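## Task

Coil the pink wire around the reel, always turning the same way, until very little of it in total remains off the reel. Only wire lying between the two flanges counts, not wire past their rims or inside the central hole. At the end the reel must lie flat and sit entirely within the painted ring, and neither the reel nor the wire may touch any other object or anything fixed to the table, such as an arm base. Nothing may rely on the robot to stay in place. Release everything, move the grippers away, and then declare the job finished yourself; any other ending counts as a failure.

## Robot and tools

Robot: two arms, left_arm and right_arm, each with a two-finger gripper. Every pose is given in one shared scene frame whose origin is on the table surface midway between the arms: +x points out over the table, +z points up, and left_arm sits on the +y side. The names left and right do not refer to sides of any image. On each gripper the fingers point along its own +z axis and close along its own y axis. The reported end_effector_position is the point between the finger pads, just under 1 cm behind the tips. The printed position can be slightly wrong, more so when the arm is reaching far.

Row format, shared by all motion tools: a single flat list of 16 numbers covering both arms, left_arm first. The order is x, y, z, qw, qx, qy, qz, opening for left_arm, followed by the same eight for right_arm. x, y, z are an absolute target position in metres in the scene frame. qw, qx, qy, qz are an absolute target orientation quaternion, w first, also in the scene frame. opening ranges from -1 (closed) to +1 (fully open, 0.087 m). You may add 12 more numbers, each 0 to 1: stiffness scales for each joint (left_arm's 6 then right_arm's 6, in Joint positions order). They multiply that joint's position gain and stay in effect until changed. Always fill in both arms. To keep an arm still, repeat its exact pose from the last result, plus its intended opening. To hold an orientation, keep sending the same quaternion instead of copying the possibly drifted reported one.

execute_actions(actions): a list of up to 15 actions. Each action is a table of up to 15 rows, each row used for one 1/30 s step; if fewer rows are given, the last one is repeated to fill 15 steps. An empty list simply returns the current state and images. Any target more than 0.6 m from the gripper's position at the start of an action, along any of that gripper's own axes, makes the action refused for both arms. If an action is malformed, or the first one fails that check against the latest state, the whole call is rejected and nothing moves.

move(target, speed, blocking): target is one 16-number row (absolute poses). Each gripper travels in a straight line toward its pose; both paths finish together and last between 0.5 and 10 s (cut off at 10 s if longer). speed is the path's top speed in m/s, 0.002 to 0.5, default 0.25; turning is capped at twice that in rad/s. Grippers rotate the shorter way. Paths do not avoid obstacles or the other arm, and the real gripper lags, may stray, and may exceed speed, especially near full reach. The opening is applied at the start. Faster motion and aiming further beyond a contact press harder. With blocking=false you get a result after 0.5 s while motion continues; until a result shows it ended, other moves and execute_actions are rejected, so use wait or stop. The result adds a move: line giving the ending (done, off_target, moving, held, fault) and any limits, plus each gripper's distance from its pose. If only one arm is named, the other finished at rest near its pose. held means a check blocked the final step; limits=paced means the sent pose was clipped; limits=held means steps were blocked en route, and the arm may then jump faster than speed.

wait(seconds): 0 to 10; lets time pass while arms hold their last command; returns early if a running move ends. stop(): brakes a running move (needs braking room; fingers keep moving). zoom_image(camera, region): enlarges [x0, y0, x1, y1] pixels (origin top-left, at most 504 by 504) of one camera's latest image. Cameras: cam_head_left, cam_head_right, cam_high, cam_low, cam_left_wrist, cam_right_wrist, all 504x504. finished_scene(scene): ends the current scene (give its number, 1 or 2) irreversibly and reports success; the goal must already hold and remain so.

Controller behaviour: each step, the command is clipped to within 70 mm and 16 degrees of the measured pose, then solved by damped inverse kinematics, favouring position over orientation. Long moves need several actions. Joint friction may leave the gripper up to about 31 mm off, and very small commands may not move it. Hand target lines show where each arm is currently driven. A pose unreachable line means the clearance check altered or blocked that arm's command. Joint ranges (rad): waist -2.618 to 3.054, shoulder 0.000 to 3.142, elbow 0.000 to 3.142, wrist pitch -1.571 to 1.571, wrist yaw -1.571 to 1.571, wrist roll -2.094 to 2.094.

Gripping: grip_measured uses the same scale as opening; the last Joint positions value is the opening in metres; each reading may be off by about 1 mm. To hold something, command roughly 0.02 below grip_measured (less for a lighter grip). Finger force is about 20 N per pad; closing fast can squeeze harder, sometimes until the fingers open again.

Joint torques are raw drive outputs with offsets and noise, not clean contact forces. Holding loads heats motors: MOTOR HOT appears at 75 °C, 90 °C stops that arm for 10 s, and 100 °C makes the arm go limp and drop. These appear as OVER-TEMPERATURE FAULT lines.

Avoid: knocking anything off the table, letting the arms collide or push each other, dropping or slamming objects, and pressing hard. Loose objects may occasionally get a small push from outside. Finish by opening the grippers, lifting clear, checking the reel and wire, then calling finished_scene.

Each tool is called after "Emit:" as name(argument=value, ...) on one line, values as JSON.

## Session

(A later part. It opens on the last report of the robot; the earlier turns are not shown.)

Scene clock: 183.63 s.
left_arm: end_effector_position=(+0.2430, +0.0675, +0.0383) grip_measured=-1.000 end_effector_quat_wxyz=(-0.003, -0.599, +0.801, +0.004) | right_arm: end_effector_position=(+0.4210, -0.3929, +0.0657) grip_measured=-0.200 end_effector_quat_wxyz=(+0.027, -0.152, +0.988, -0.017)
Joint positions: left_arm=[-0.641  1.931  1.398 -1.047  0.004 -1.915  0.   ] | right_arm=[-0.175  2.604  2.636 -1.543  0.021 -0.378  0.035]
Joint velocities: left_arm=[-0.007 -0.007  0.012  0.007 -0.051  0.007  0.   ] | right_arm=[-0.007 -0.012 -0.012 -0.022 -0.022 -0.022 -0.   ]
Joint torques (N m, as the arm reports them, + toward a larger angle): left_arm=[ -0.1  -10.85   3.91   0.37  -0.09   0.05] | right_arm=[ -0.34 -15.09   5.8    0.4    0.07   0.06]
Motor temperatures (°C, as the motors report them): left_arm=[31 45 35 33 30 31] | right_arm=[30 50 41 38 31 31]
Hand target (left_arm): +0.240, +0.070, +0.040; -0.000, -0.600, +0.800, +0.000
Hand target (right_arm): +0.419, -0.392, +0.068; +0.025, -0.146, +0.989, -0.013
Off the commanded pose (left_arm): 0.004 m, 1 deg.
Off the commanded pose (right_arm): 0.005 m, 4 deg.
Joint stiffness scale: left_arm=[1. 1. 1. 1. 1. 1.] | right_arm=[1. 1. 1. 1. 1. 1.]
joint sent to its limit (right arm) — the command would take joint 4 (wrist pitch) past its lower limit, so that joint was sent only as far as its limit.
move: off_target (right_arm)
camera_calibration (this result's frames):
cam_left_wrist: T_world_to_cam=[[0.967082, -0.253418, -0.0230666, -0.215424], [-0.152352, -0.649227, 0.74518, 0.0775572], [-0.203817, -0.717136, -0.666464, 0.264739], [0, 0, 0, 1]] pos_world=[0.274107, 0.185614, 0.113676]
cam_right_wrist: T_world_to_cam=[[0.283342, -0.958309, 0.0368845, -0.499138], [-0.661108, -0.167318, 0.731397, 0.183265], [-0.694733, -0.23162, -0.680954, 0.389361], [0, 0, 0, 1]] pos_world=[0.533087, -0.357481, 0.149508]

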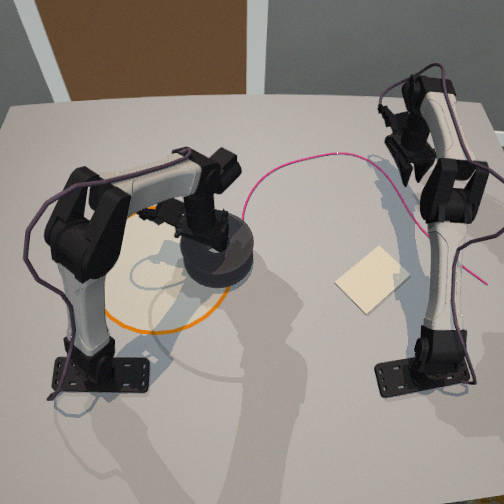

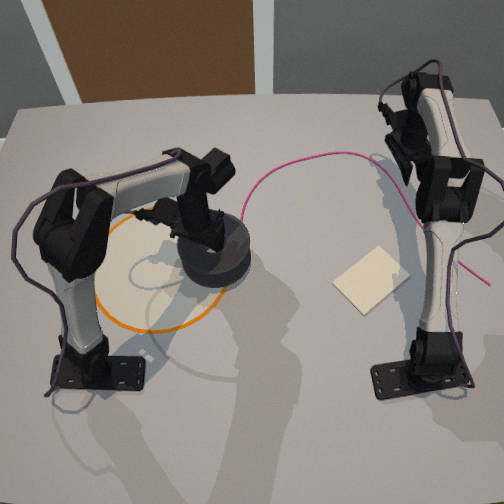

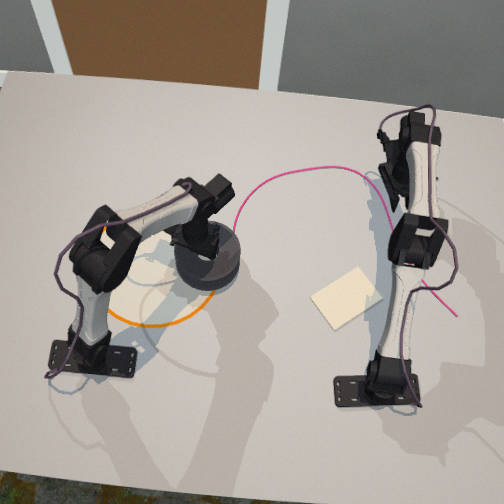

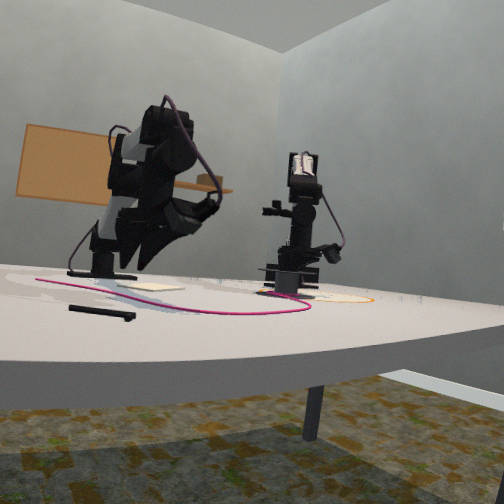

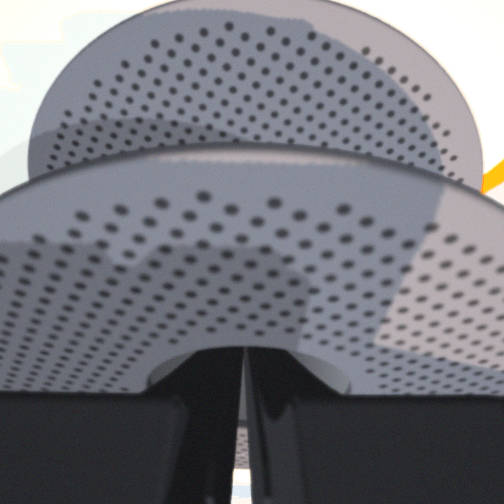

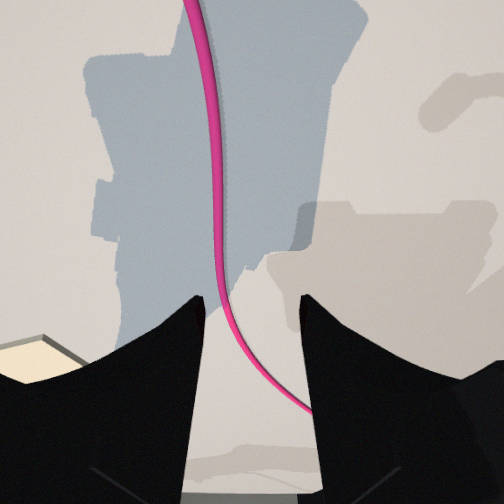

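Emit:
move(target=[0.24,0.07,0.04,0,0.6,-0.8,0,-1, 0.416,-0.375,0.008,0,-0.148,0.989,0,-0.2], speed=0.08)

Scene clock: 187.97 s.
left_arm: end_effector_position=(+0.2430, +0.0675, +0.0383) grip_measured=-1.000 end_effector_quat_wxyz=(-0.003, -0.599, +0.801, +0.004) | right_arm: end_effector_position=(+0.4188, -0.3816, +0.0160) grip_measured=-0.200 end_effector_quat_wxyz=(+0.006, -0.146, +0.989, -0.006)
Joint positions: left_arm=[-0.641  1.931  1.398 -1.047  0.004 -1.915  0.   ] | right_arm=[-0.158  2.604  2.432 -1.385  0.009 -0.349  0.035]
Joint velocities: left_arm=[ 0.022 -0.007 -0.017  0.051  0.007 -0.037  0.   ] | right_arm=[-0.012  0.007  0.007 -0.037 -0.022 -0.007 -0.001]
Joint torques (N m, as the arm reports them, + toward a larger angle): left_arm=[ -0.11 -10.84   3.89   0.37  -0.09   0.05] | right_arm=[  0.44 -14.85   4.44   0.51   0.     0.11]
Motor temperatures (°C, as the motors report them): left_arm=[31 46 35 33 30 31] | right_arm=[30 51 41 38 31 31]
Hand target (left_arm): +0.240, +0.070, +0.040; -0.000, -0.600, +0.800, +0.000
Hand target (right_arm): +0.417, -0.375, +0.008; -0.001, -0.147, +0.989, +0.000
Off the commanded pose (left_arm): 0.004 m, 1 deg.
Off the commanded pose (right_arm): 0.011 m, 1 deg.
Joint stiffness scale: left_arm=[1. 1. 1. 1. 1. 1.] | right_arm=[1. 1. 1. 1. 1. 1.]
move: off_target (right_arm)
camera_calibration (this result's frames):
cam_left_wrist: T_world_to_cam=[[0.967082, -0.253418, -0.0230666, -0.215424], [-0.152352, -0.649227, 0.74518, 0.0775572], [-0.203817, -0.717136, -0.666464, 0.264739], [0, 0, 0, 1]] pos_world=[0.274107, 0.185614, 0.113676]
cam_right_wrist: T_world_to_cam=[[0.27347, -0.961846, 0.00819047, -0.482558], [-0.629726, -0.172593, 0.757401, 0.204414], [-0.72709, -0.212284, -0.652898, 0.377125], [0, 0, 0, 1]] pos_world=[0.534893, -0.348808, 0.0953538]

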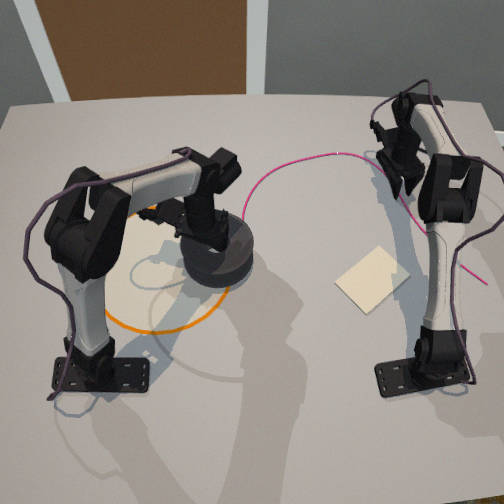

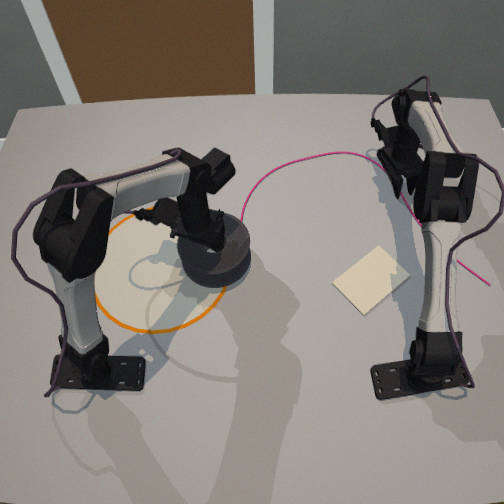

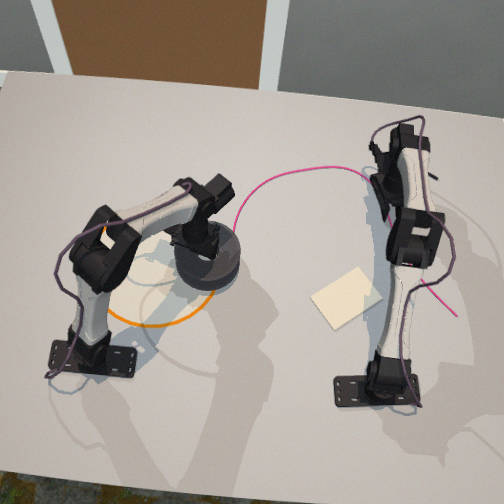

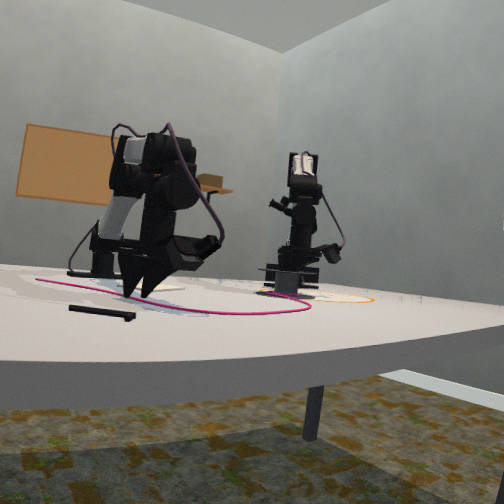

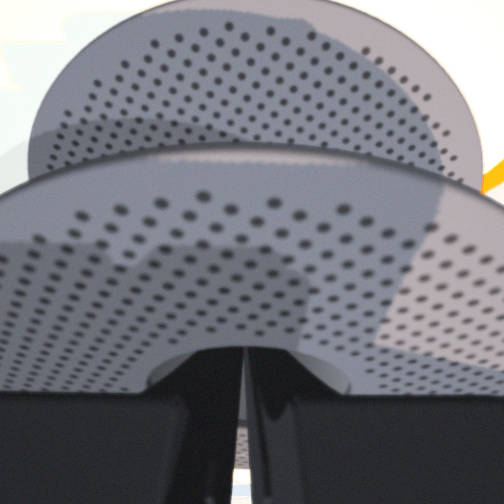

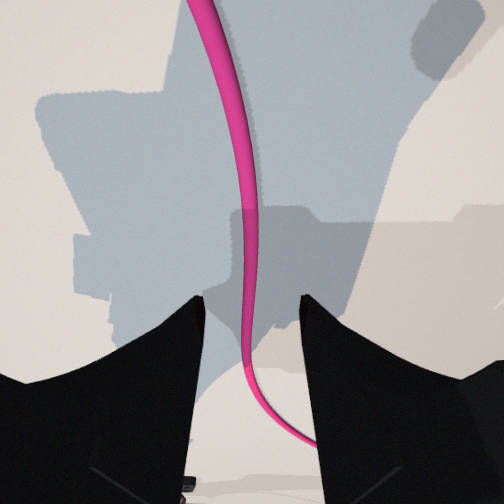

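Emit:
move(target=[0.24,0.07,0.04,0,0.6,-0.8,0,-1, 0.416,-0.375,0.0,0,-0.148,0.989,0,-0.2], speed=0.04)

Emit:
execute_actions(actions=[[[0.24,0.07,0.04,0,0.6,-0.8,0,-1, 0.416,-0.375,0.0,0,-0.148,0.989,0,-0.7]],[[0.24,0.07,0.04,0,0.6,-0.8,0,-0.5, 0.416,-0.375,0.0,0,-0.148,0.989,0,-1]],[[0.24,0.07,0.04,0,0.6,-0.8,0,0, 0.416,-0.375,0.0,0,-0.148,0.989,0,-1]]])

Emit:
move(target=[0.24,0.07,0.04,0,0.6,-0.8,0,0, 0.33,-0.3,0.25,0,-0.148,0.989,0,-1], speed=0.12)

Scene clock: 195.70 s.
left_arm: end_effector_position=(+0.2430, +0.0675, +0.0383) grip_measured=-1.000 end_effector_quat_wxyz=(-0.003, -0.599, +0.801, +0.004) | right_arm: end_effector_position=(+0.4197, -0.3816, +0.0119) grip_measured=-0.200 end_effector_quat_wxyz=(+0.009, -0.146, +0.989, -0.006)
Joint positions: left_arm=[-0.641  1.931  1.398 -1.047  0.004 -1.915  0.   ] | right_arm=[-0.158  2.598  2.405 -1.358  0.009 -0.349  0.035]
Joint velocities: left_arm=[-0.017  0.007 -0.002 -0.007  0.051  0.022  0.   ] | right_arm=[ 0.002  0.012  0.012 -0.037  0.022 -0.066  0.   ]
Joint torques (N m, as the arm reports them, + toward a larger angle): left_arm=[ -0.12 -10.84   3.88   0.37  -0.09   0.05] | right_arm=[  0.45 -14.67   3.36   0.59  -0.05   0.04]
Motor temperatures (°C, as the motors report them): left_arm=[31 47 34 33 30 31] | right_arm=[30 53 41 38 31 31]
Hand target (left_arm): +0.240, +0.070, +0.040; -0.000, -0.600, +0.800, +0.000
Hand target (right_arm): +0.416, -0.375, +0.000; -0.001, -0.148, +0.989, +0.000
Off the commanded pose (left_arm): 0.004 m, 1 deg.
Off the commanded pose (right_arm): 0.014 m, 1 deg.
Joint stiffness scale: left_arm=[1. 1. 1. 1. 1. 1.] | right_arm=[1. 1. 1. 1. 1. 1.]
move: off_target (right_arm)
camera_calibration (this result's frames):
cam_left_wrist: T_world_to_cam=[[0.967082, -0.253418, -0.0230666, -0.215424], [-0.152352, -0.649227, 0.74518, 0.0775572], [-0.203817, -0.717136, -0.666464, 0.264739], [0, 0, 0, 1]] pos_world=[0.274107, 0.185614, 0.113676]
cam_right_wrist: T_world_to_cam=[[0.273051, -0.961947, 0.0100524, -0.482689], [-0.634112, -0.172116, 0.753842, 0.210146], [-0.723426, -0.212212, -0.656979, 0.373633], [0, 0, 0, 1]] pos_world=[0.535351, -0.348863, 0.0919037]

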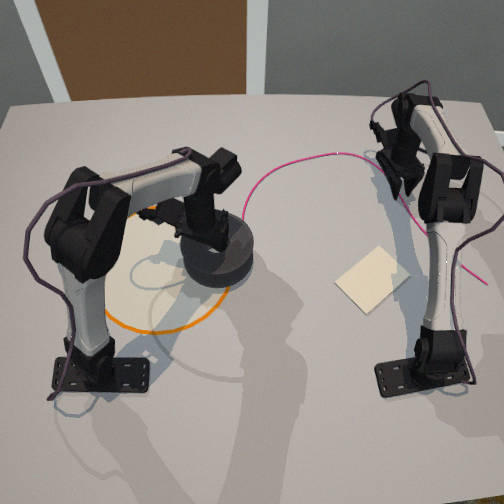

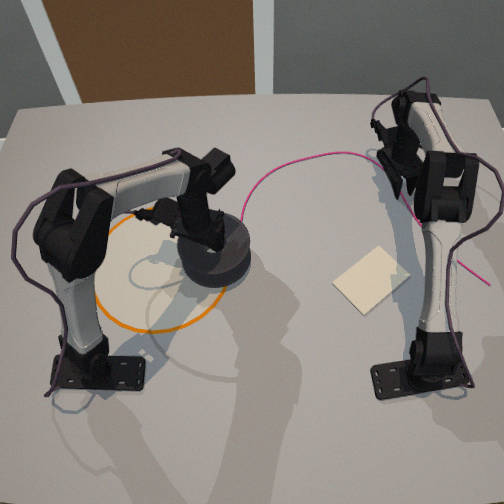

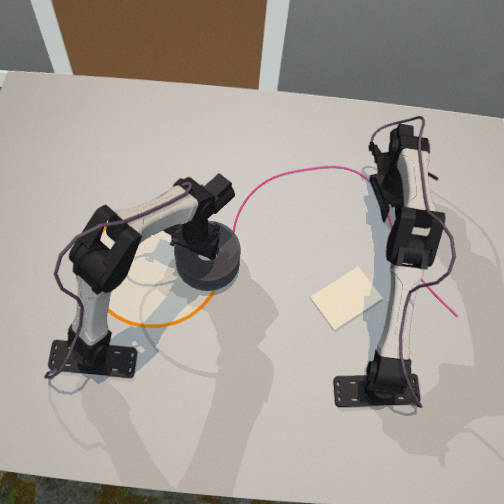

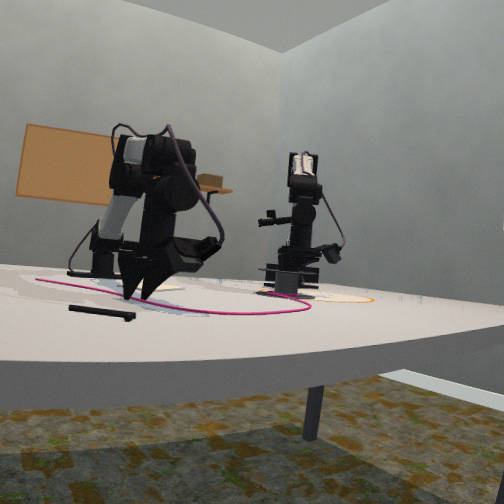

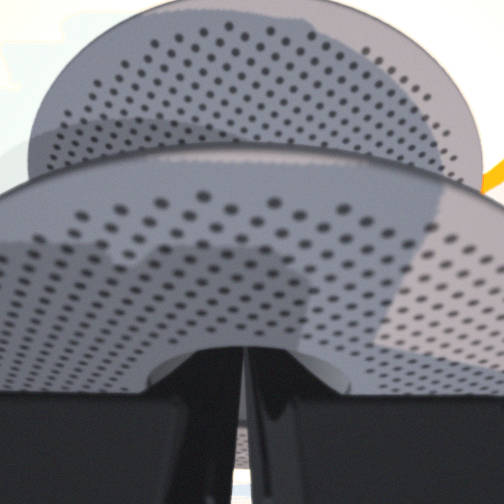

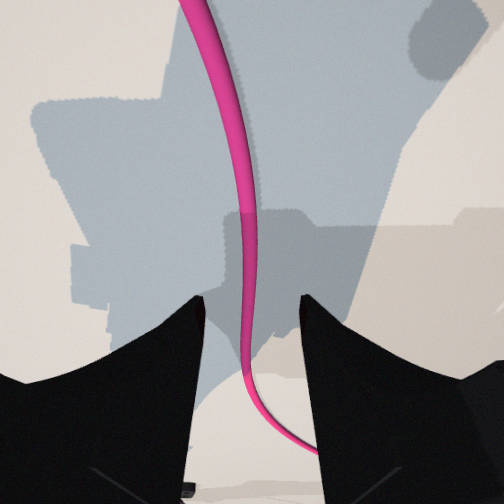

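Scene clock: 197.20 s.
left_arm: end_effector_position=(+0.2456, +0.0662, +0.0522) grip_measured=-0.269 end_effector_quat_wxyz=(+0.003, -0.599, +0.800, -0.015) | right_arm: end_effector_position=(+0.4187, -0.3774, +0.0119) grip_measured=-0.936 end_effector_quat_wxyz=(+0.007, -0.147, +0.989, +0.000)
Joint positions: left_arm=[-0.641  1.891  1.398 -1.047  0.003 -1.917  0.032] | right_arm=[-0.154  2.598  2.405 -1.363 -0.003 -0.346  0.003]
Joint velocities: left_arm=[-0.012 -0.002  0.007 -0.037  0.022  0.037  0.001] | right_arm=[ 0.002 -0.007  0.002  0.051  0.051 -0.066 -0.   ]
Joint torques (N m, as the arm reports them, + toward a larger angle): left_arm=[-0.16 -7.72  3.98  0.45 -0.08  0.07] | right_arm=[  0.04 -14.77   3.17   0.67   0.08   0.03]
Motor temperatures (°C, as the motors report them): left_arm=[31 47 34 33 30 31] | right_arm=[30 54 40 38 31 31]
Hand target (left_arm): +0.240, +0.070, +0.040; +0.000, -0.600, +0.800, +0.000
Hand target (right_arm): +0.416, -0.375, +0.000; -0.001, -0.148, +0.989, +0.000
Off the commanded pose (left_arm): 0.014 m, 2 deg.
Off the commanded pose (right_arm): 0.012 m, 1 deg.
Joint stiffness scale: left_arm=[1. 1. 1. 1. 1. 1.] | right_arm=[1. 1. 1. 1. 1. 1.]
camera_calibration (this result's frames):
cam_left_wrist: T_world_to_cam=[[0.967798, -0.251277, 0.0150853, -0.220288], [-0.176008, -0.632621, 0.754196, 0.0709604], [-0.179969, -0.732564, -0.656476, 0.268181], [0, 0, 0, 1]] pos_world=[0.273948, 0.185998, 0.12586]
cam_right_wrist: T_world_to_cam=[[0.274361, -0.961623, -0.00278754, -0.478653], [-0.630623, -0.18211, 0.75442, 0.204998], [-0.725975, -0.205225, -0.656386, 0.377499], [0, 0, 0, 1]] pos_world=[0.534655, -0.345479, 0.0917962]

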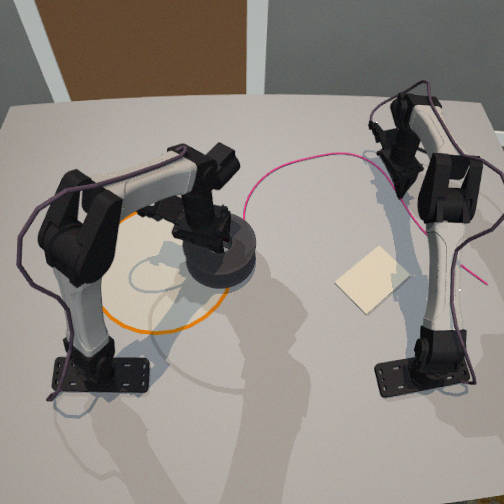

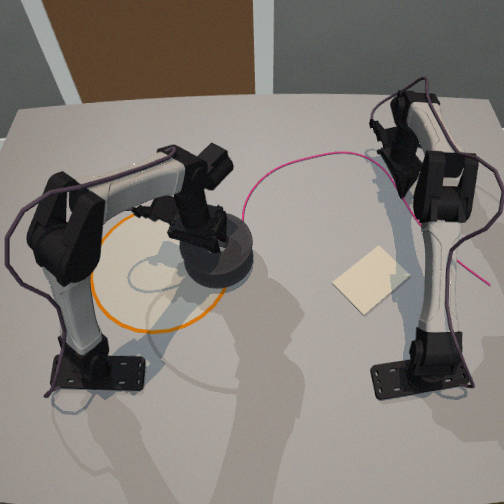

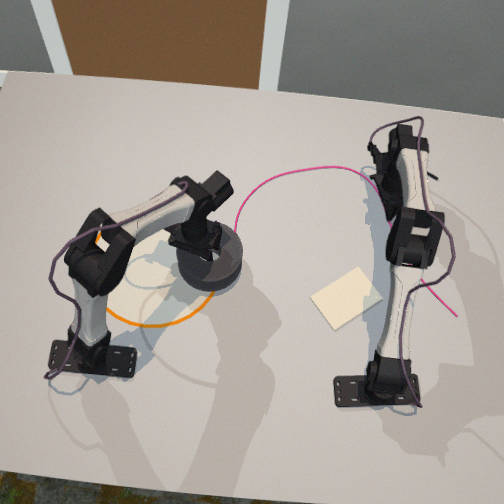

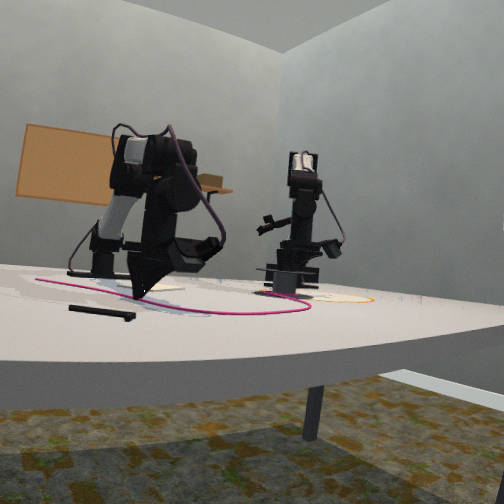

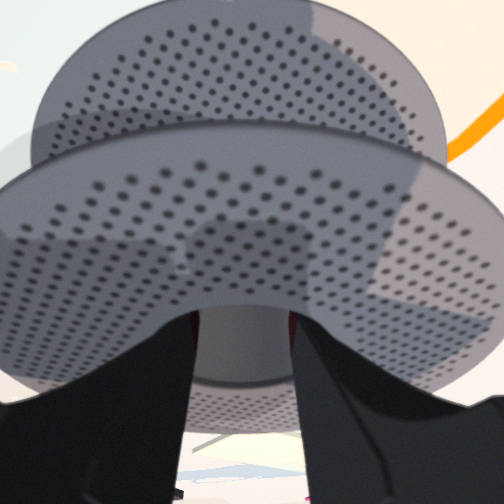

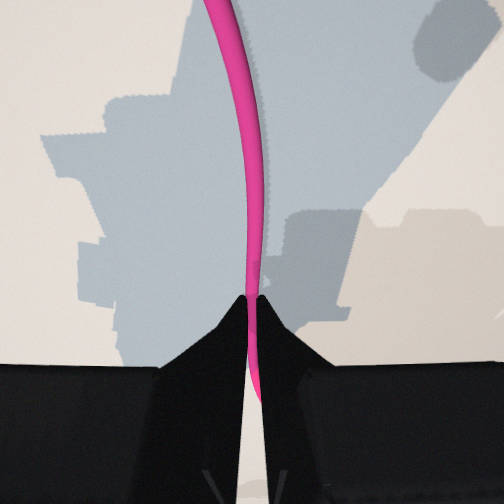

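Scene clock: 199.77 s.
left_arm: end_effector_position=(+0.2457, +0.0661, +0.0527) grip_measured=-0.264 end_effector_quat_wxyz=(+0.004, -0.599, +0.800, -0.016) | right_arm: end_effector_position=(+0.3351, -0.3001, +0.2546) grip_measured=-0.936 end_effector_quat_wxyz=(+0.190, -0.152, +0.970, -0.005)
Joint positions: left_arm=[-0.641  1.89   1.398 -1.047  0.003 -1.917  0.032] | right_arm=[ 0.023  1.942  2.299 -1.545 -0.001 -0.185  0.003]
Joint velocities: left_arm=[-0.027 -0.007 -0.007  0.007  0.037 -0.007 -0.   ] | right_arm=[ 0.007 -0.007  0.002 -0.022 -0.037  0.037 -0.001]
Joint torques (N m, as the arm reports them, + toward a larger angle): left_arm=[-0.16 -7.6   3.97  0.45 -0.08  0.07] | right_arm=[  0.62 -10.56   3.97   1.01   0.09   0.09]
Motor temperatures (°C, as the motors report them): left_arm=[31 47 34 33 30 31] | right_arm=[30 54 40 38 31 31]
Hand target (left_arm): +0.240, +0.070, +0.040; +0.000, -0.600, +0.800, +0.000
Hand target (right_arm): +0.329, -0.298, +0.251; +0.179, -0.152, +0.972, -0.007
Off the commanded pose (left_arm): 0.014 m, 2 deg.
Off the commanded pose (right_arm): 0.007 m, 22 deg; orientation clipped at the last step of the last action.
Joint stiffness scale: left_arm=[1. 1. 1. 1. 1. 1.] | right_arm=[1. 1. 1. 1. 1. 1.]
joint sent to its limit (right arm) — the command would take joint 4 (wrist pitch) past its lower limit, so that joint was sent only as far as its limit.
move: off_target (left_arm, right_arm); limits=paced
camera_calibration (this result's frames):
cam_left_wrist: T_world_to_cam=[[0.967778, -0.251263, 0.0165037, -0.220453], [-0.176937, -0.631942, 0.754548, 0.0707016], [-0.17916, -0.733155, -0.656038, 0.268322], [0, 0, 0, 1]] pos_world=[0.273932, 0.186009, 0.12632]
cam_right_wrist: T_world_to_cam=[[0.280165, -0.958188, 0.0581754, -0.397164], [-0.85373, -0.220996, 0.471493, 0.118425], [-0.438922, -0.181762, -0.879949, 0.459789], [0, 0, 0, 1]] pos_world=[0.414185, -0.270814, 0.371859]

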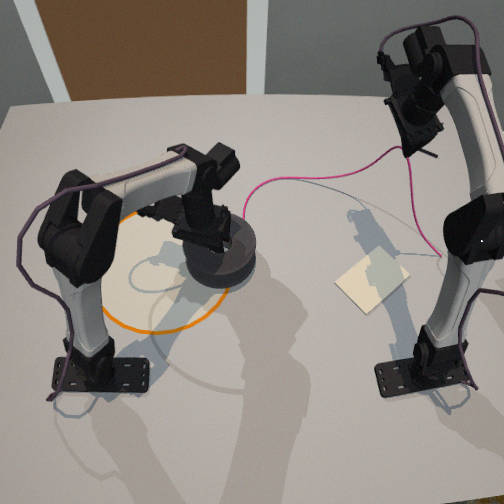

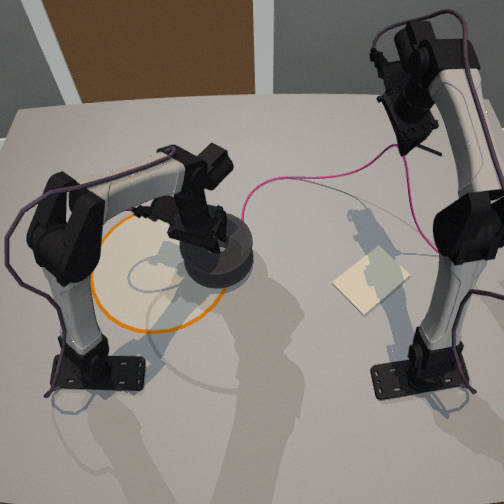

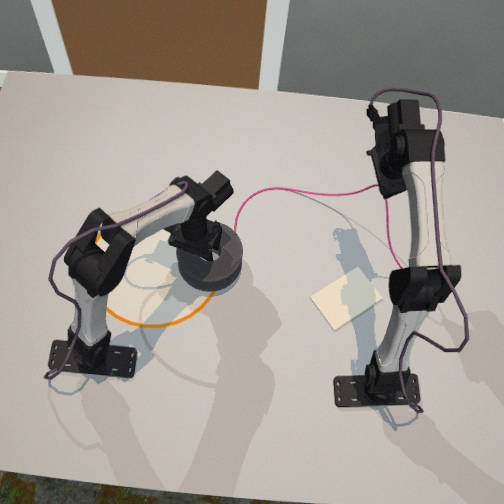

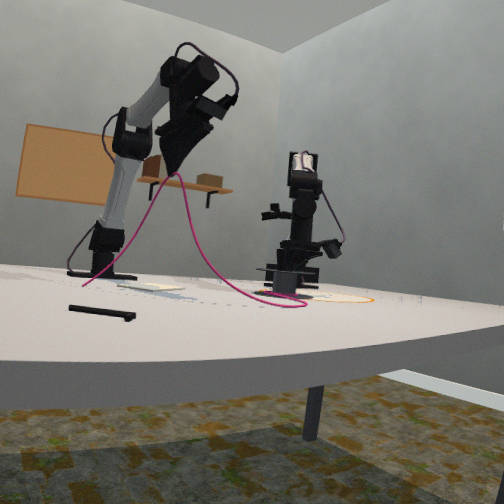

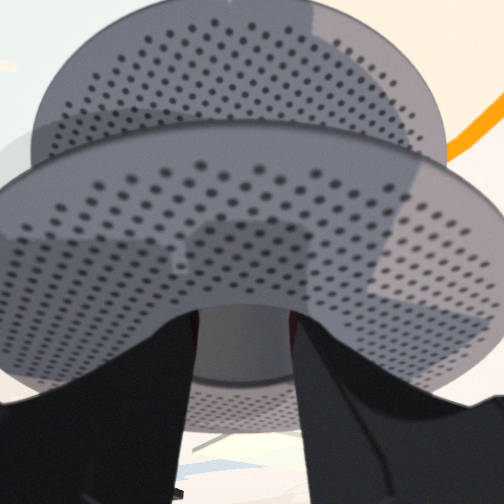

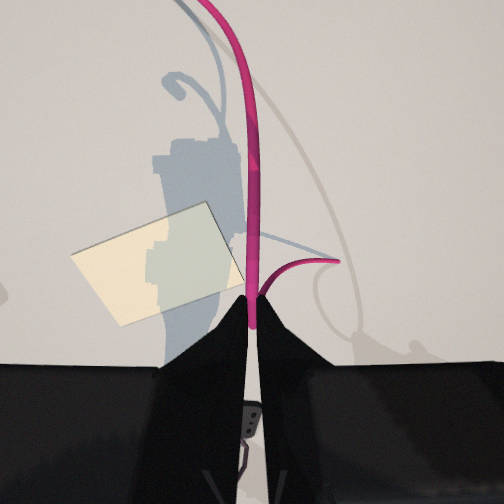

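The wire is lifted. Next I rotate the reel while the right arm feeds the wire in.

Emit:
move(target=[0.24,0.07,0.04,0,-0.383,-0.924,0,0, 0.34,-0.25,0.25,0.19,-0.152,0.97,0,-1], speed=0.3)

Emit:
move(target=[0.24,0.07,0.04,0,-0.991,-0.131,0,0, 0.35,-0.2,0.25,0.19,-0.152,0.97,0,-1], speed=0.3)

Scene clock: 207.57 s.
left_arm: end_effector_position=(+0.2372, +0.0735, +0.0528) grip_measured=-0.206 end_effector_quat_wxyz=(+0.007, +0.371, +0.928, -0.007) | right_arm: end_effector_position=(+0.3378, -0.2540, +0.2514) grip_measured=-0.936 end_effector_quat_wxyz=(+0.192, -0.150, +0.970, +0.004)
Joint positions: left_arm=[-0.747  2.079  1.675 -1.149  0.008  0.023  0.035] | right_arm=[ 0.139  1.985  2.347 -1.546  0.026 -0.07   0.003]
Joint velocities: left_arm=[-0.007  0.002 -0.002  0.066  0.007  0.037 -0.001] | right_arm=[-0.002 -0.002 -0.002  0.022 -0.066 -0.007 -0.   ]
Joint torques (N m, as the arm reports them, + toward a larger angle): left_arm=[-0.71 -7.37  6.4   0.61 -0.05  0.25] | right_arm=[ 0.42 -8.76  6.97  0.97  0.19  0.09]
Motor temperatures (°C, as the motors report them): left_arm=[31 46 35 33 30 31] | right_arm=[30 52 40 38 31 31]
Hand target (left_arm): +0.239, +0.070, +0.039; -0.000, +0.383, +0.924, -0.000
Hand target (right_arm): +0.340, -0.250, +0.250; +0.191, -0.152, +0.970, +0.002
Off the commanded pose (left_arm): 0.014 m, 2 deg.
Off the commanded pose (right_arm): 0.005 m, 1 deg.
Joint stiffness scale: left_arm=[1. 1. 1. 1. 1. 1.] | right_arm=[1. 1. 1. 1. 1. 1.]
joint sent to its limit (right arm) — the command would take joint 4 (wrist pitch) past its lower limit, so that joint was sent only as far as its limit.
move: off_target (left_arm)
camera_calibration (this result's frames):
cam_left_wrist: T_world_to_cam=[[-0.666943, -0.745092, -0.00504014, 0.214824], [-0.509437, 0.451048, 0.732823, 0.0742422], [-0.543747, 0.491319, -0.680401, 0.270008], [0, 0, 0, 1]] pos_world=[0.327913, -0.00608345, 0.13039]
cam_right_wrist: T_world_to_cam=[[0.279789, -0.959228, 0.0399837, -0.349088], [-0.854604, -0.229863, 0.465635, 0.131949], [-0.437459, -0.16445, -0.884073, 0.471381], [0, 0, 0, 1]] pos_world=[0.416645, -0.227007, 0.369253]

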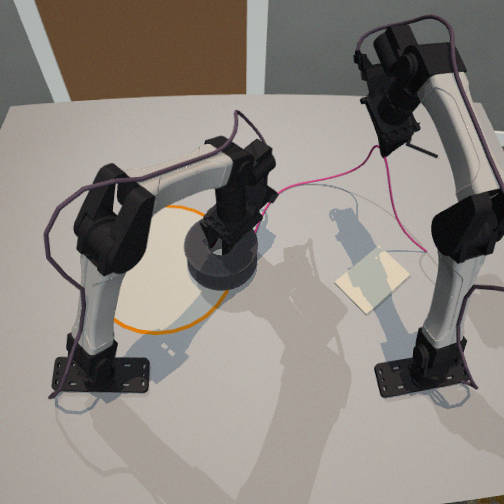

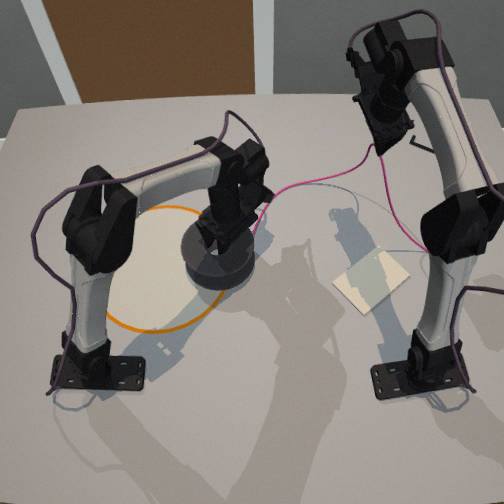

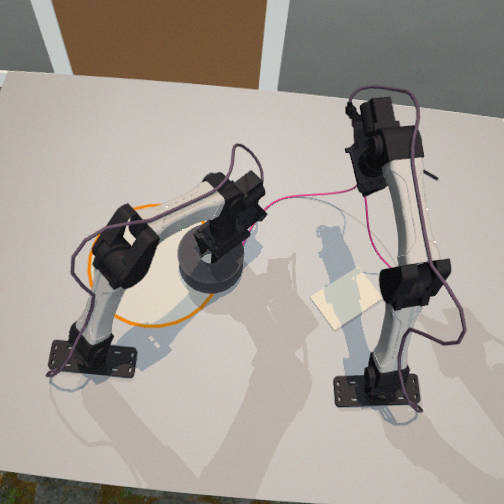

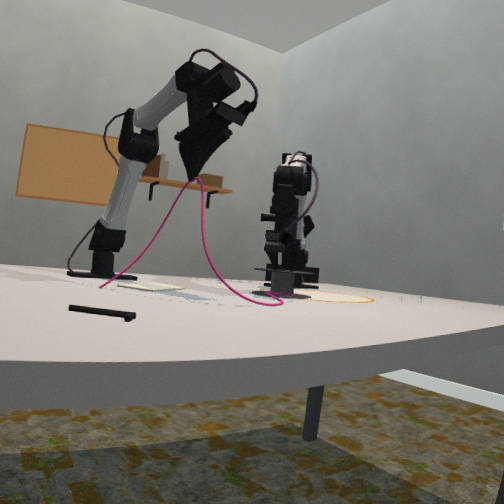

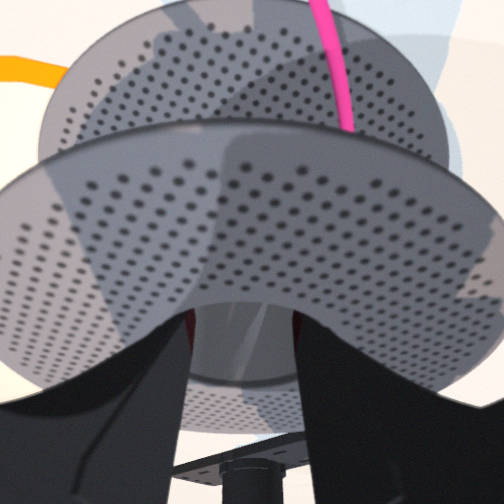

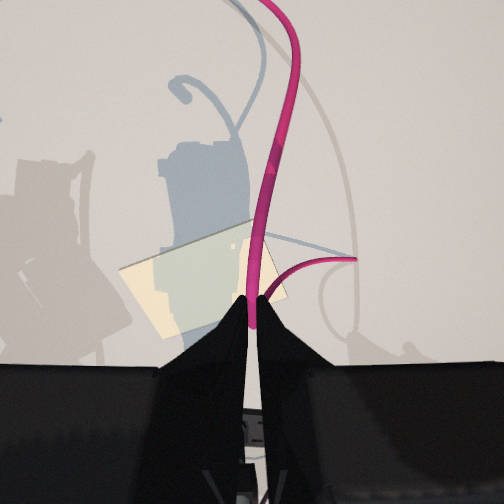

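Scene clock: 211.70 s.
left_arm: end_effector_position=(+0.2449, +0.0653, +0.0532) grip_measured=-0.189 end_effector_quat_wxyz=(+0.007, +0.990, +0.138, +0.007) | right_arm: end_effector_position=(+0.3478, -0.2047, +0.2514) grip_measured=-0.936 end_effector_quat_wxyz=(+0.212, -0.151, +0.966, +0.008)
Joint positions: left_arm=[-0.854  1.887  1.397 -1.061 -0.004  2.021  0.035] | right_arm=[ 0.257  2.07   2.469 -1.548  0.07   0.036  0.003]
Joint velocities: left_arm=[-0.012  0.007  0.002 -0.037 -0.022  0.037 -0.001] | right_arm=[ 0.007  0.002 -0.007  0.007 -0.022 -0.007 -0.   ]
Joint torques (N m, as the arm reports them, + toward a larger angle): left_arm=[ 0.08 -8.44  2.74  0.57  0.13  0.18] | right_arm=[ 0.65 -9.53  6.94  1.05  0.17  0.07]
Motor temperatures (°C, as the motors report them): left_arm=[31 46 35 33 30 31] | right_arm=[30 51 41 38 31 31]
Hand target (left_arm): +0.240, +0.070, +0.041; -0.001, +0.991, +0.131, -0.001
Hand target (right_arm): +0.350, -0.200, +0.249; +0.211, -0.152, +0.965, +0.006
Off the commanded pose (left_arm): 0.015 m, 1 deg.
Off the commanded pose (right_arm): 0.005 m, 3 deg.
Joint stiffness scale: left_arm=[1. 1. 1. 1. 1. 1.] | right_arm=[1. 1. 1. 1. 1. 1.]
joint sent to its limit (right arm) — the command would take joint 4 (wrist pitch) past its lower limit, so that joint was sent only as far as its limit.
move: off_target (left_arm, right_arm)
camera_calibration (this result's frames):
cam_left_wrist: T_world_to_cam=[[-0.302034, 0.95284, -0.0295241, 0.014916], [0.620983, 0.22015, 0.752273, -0.181209], [0.723295, 0.208878, -0.65819, -0.0145385], [0, 0, 0, 1]] pos_world=[0.127549, 0.0287175, 0.12719]
cam_right_wrist: T_world_to_cam=[[0.282078, -0.958634, 0.0381158, -0.304788], [-0.870807, -0.239157, 0.429533, 0.164603], [-0.402649, -0.154353, -0.902247, 0.478468], [0, 0, 0, 1]] pos_world=[0.421966, -0.178961, 0.372611]

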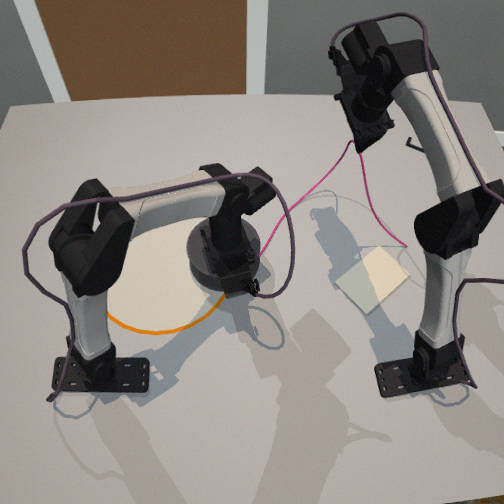

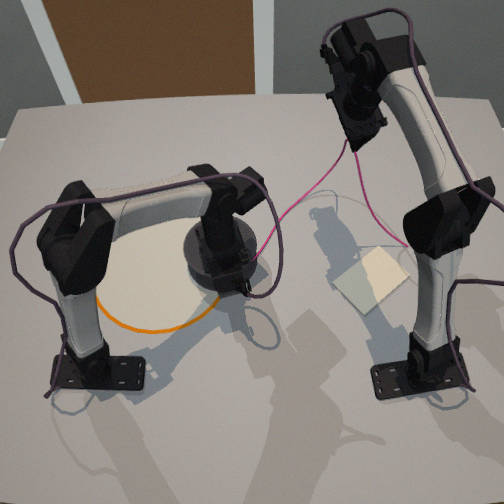

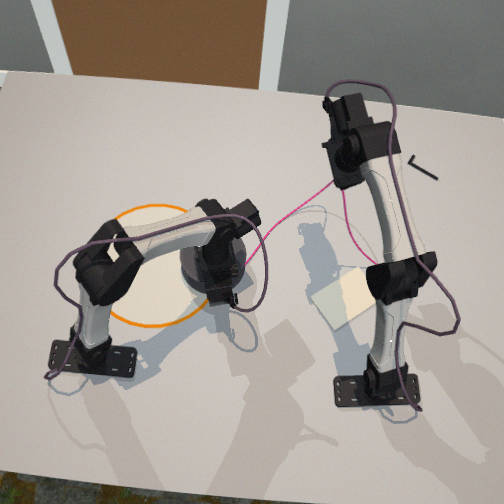

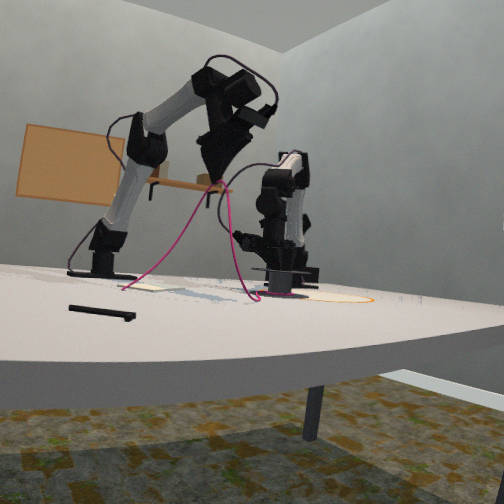

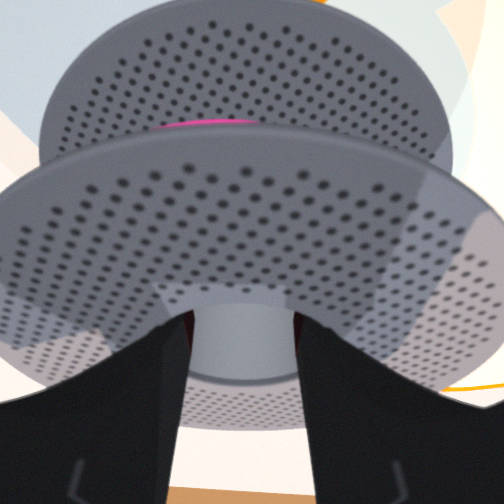

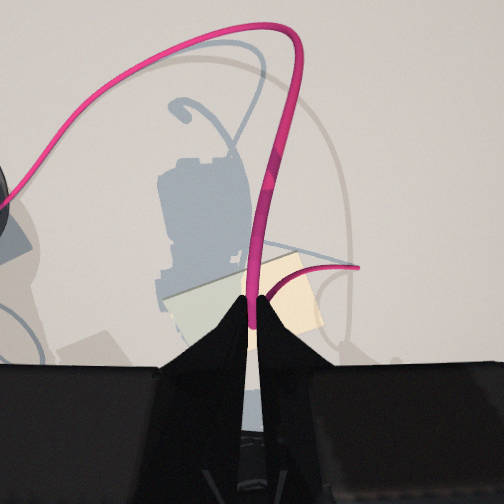

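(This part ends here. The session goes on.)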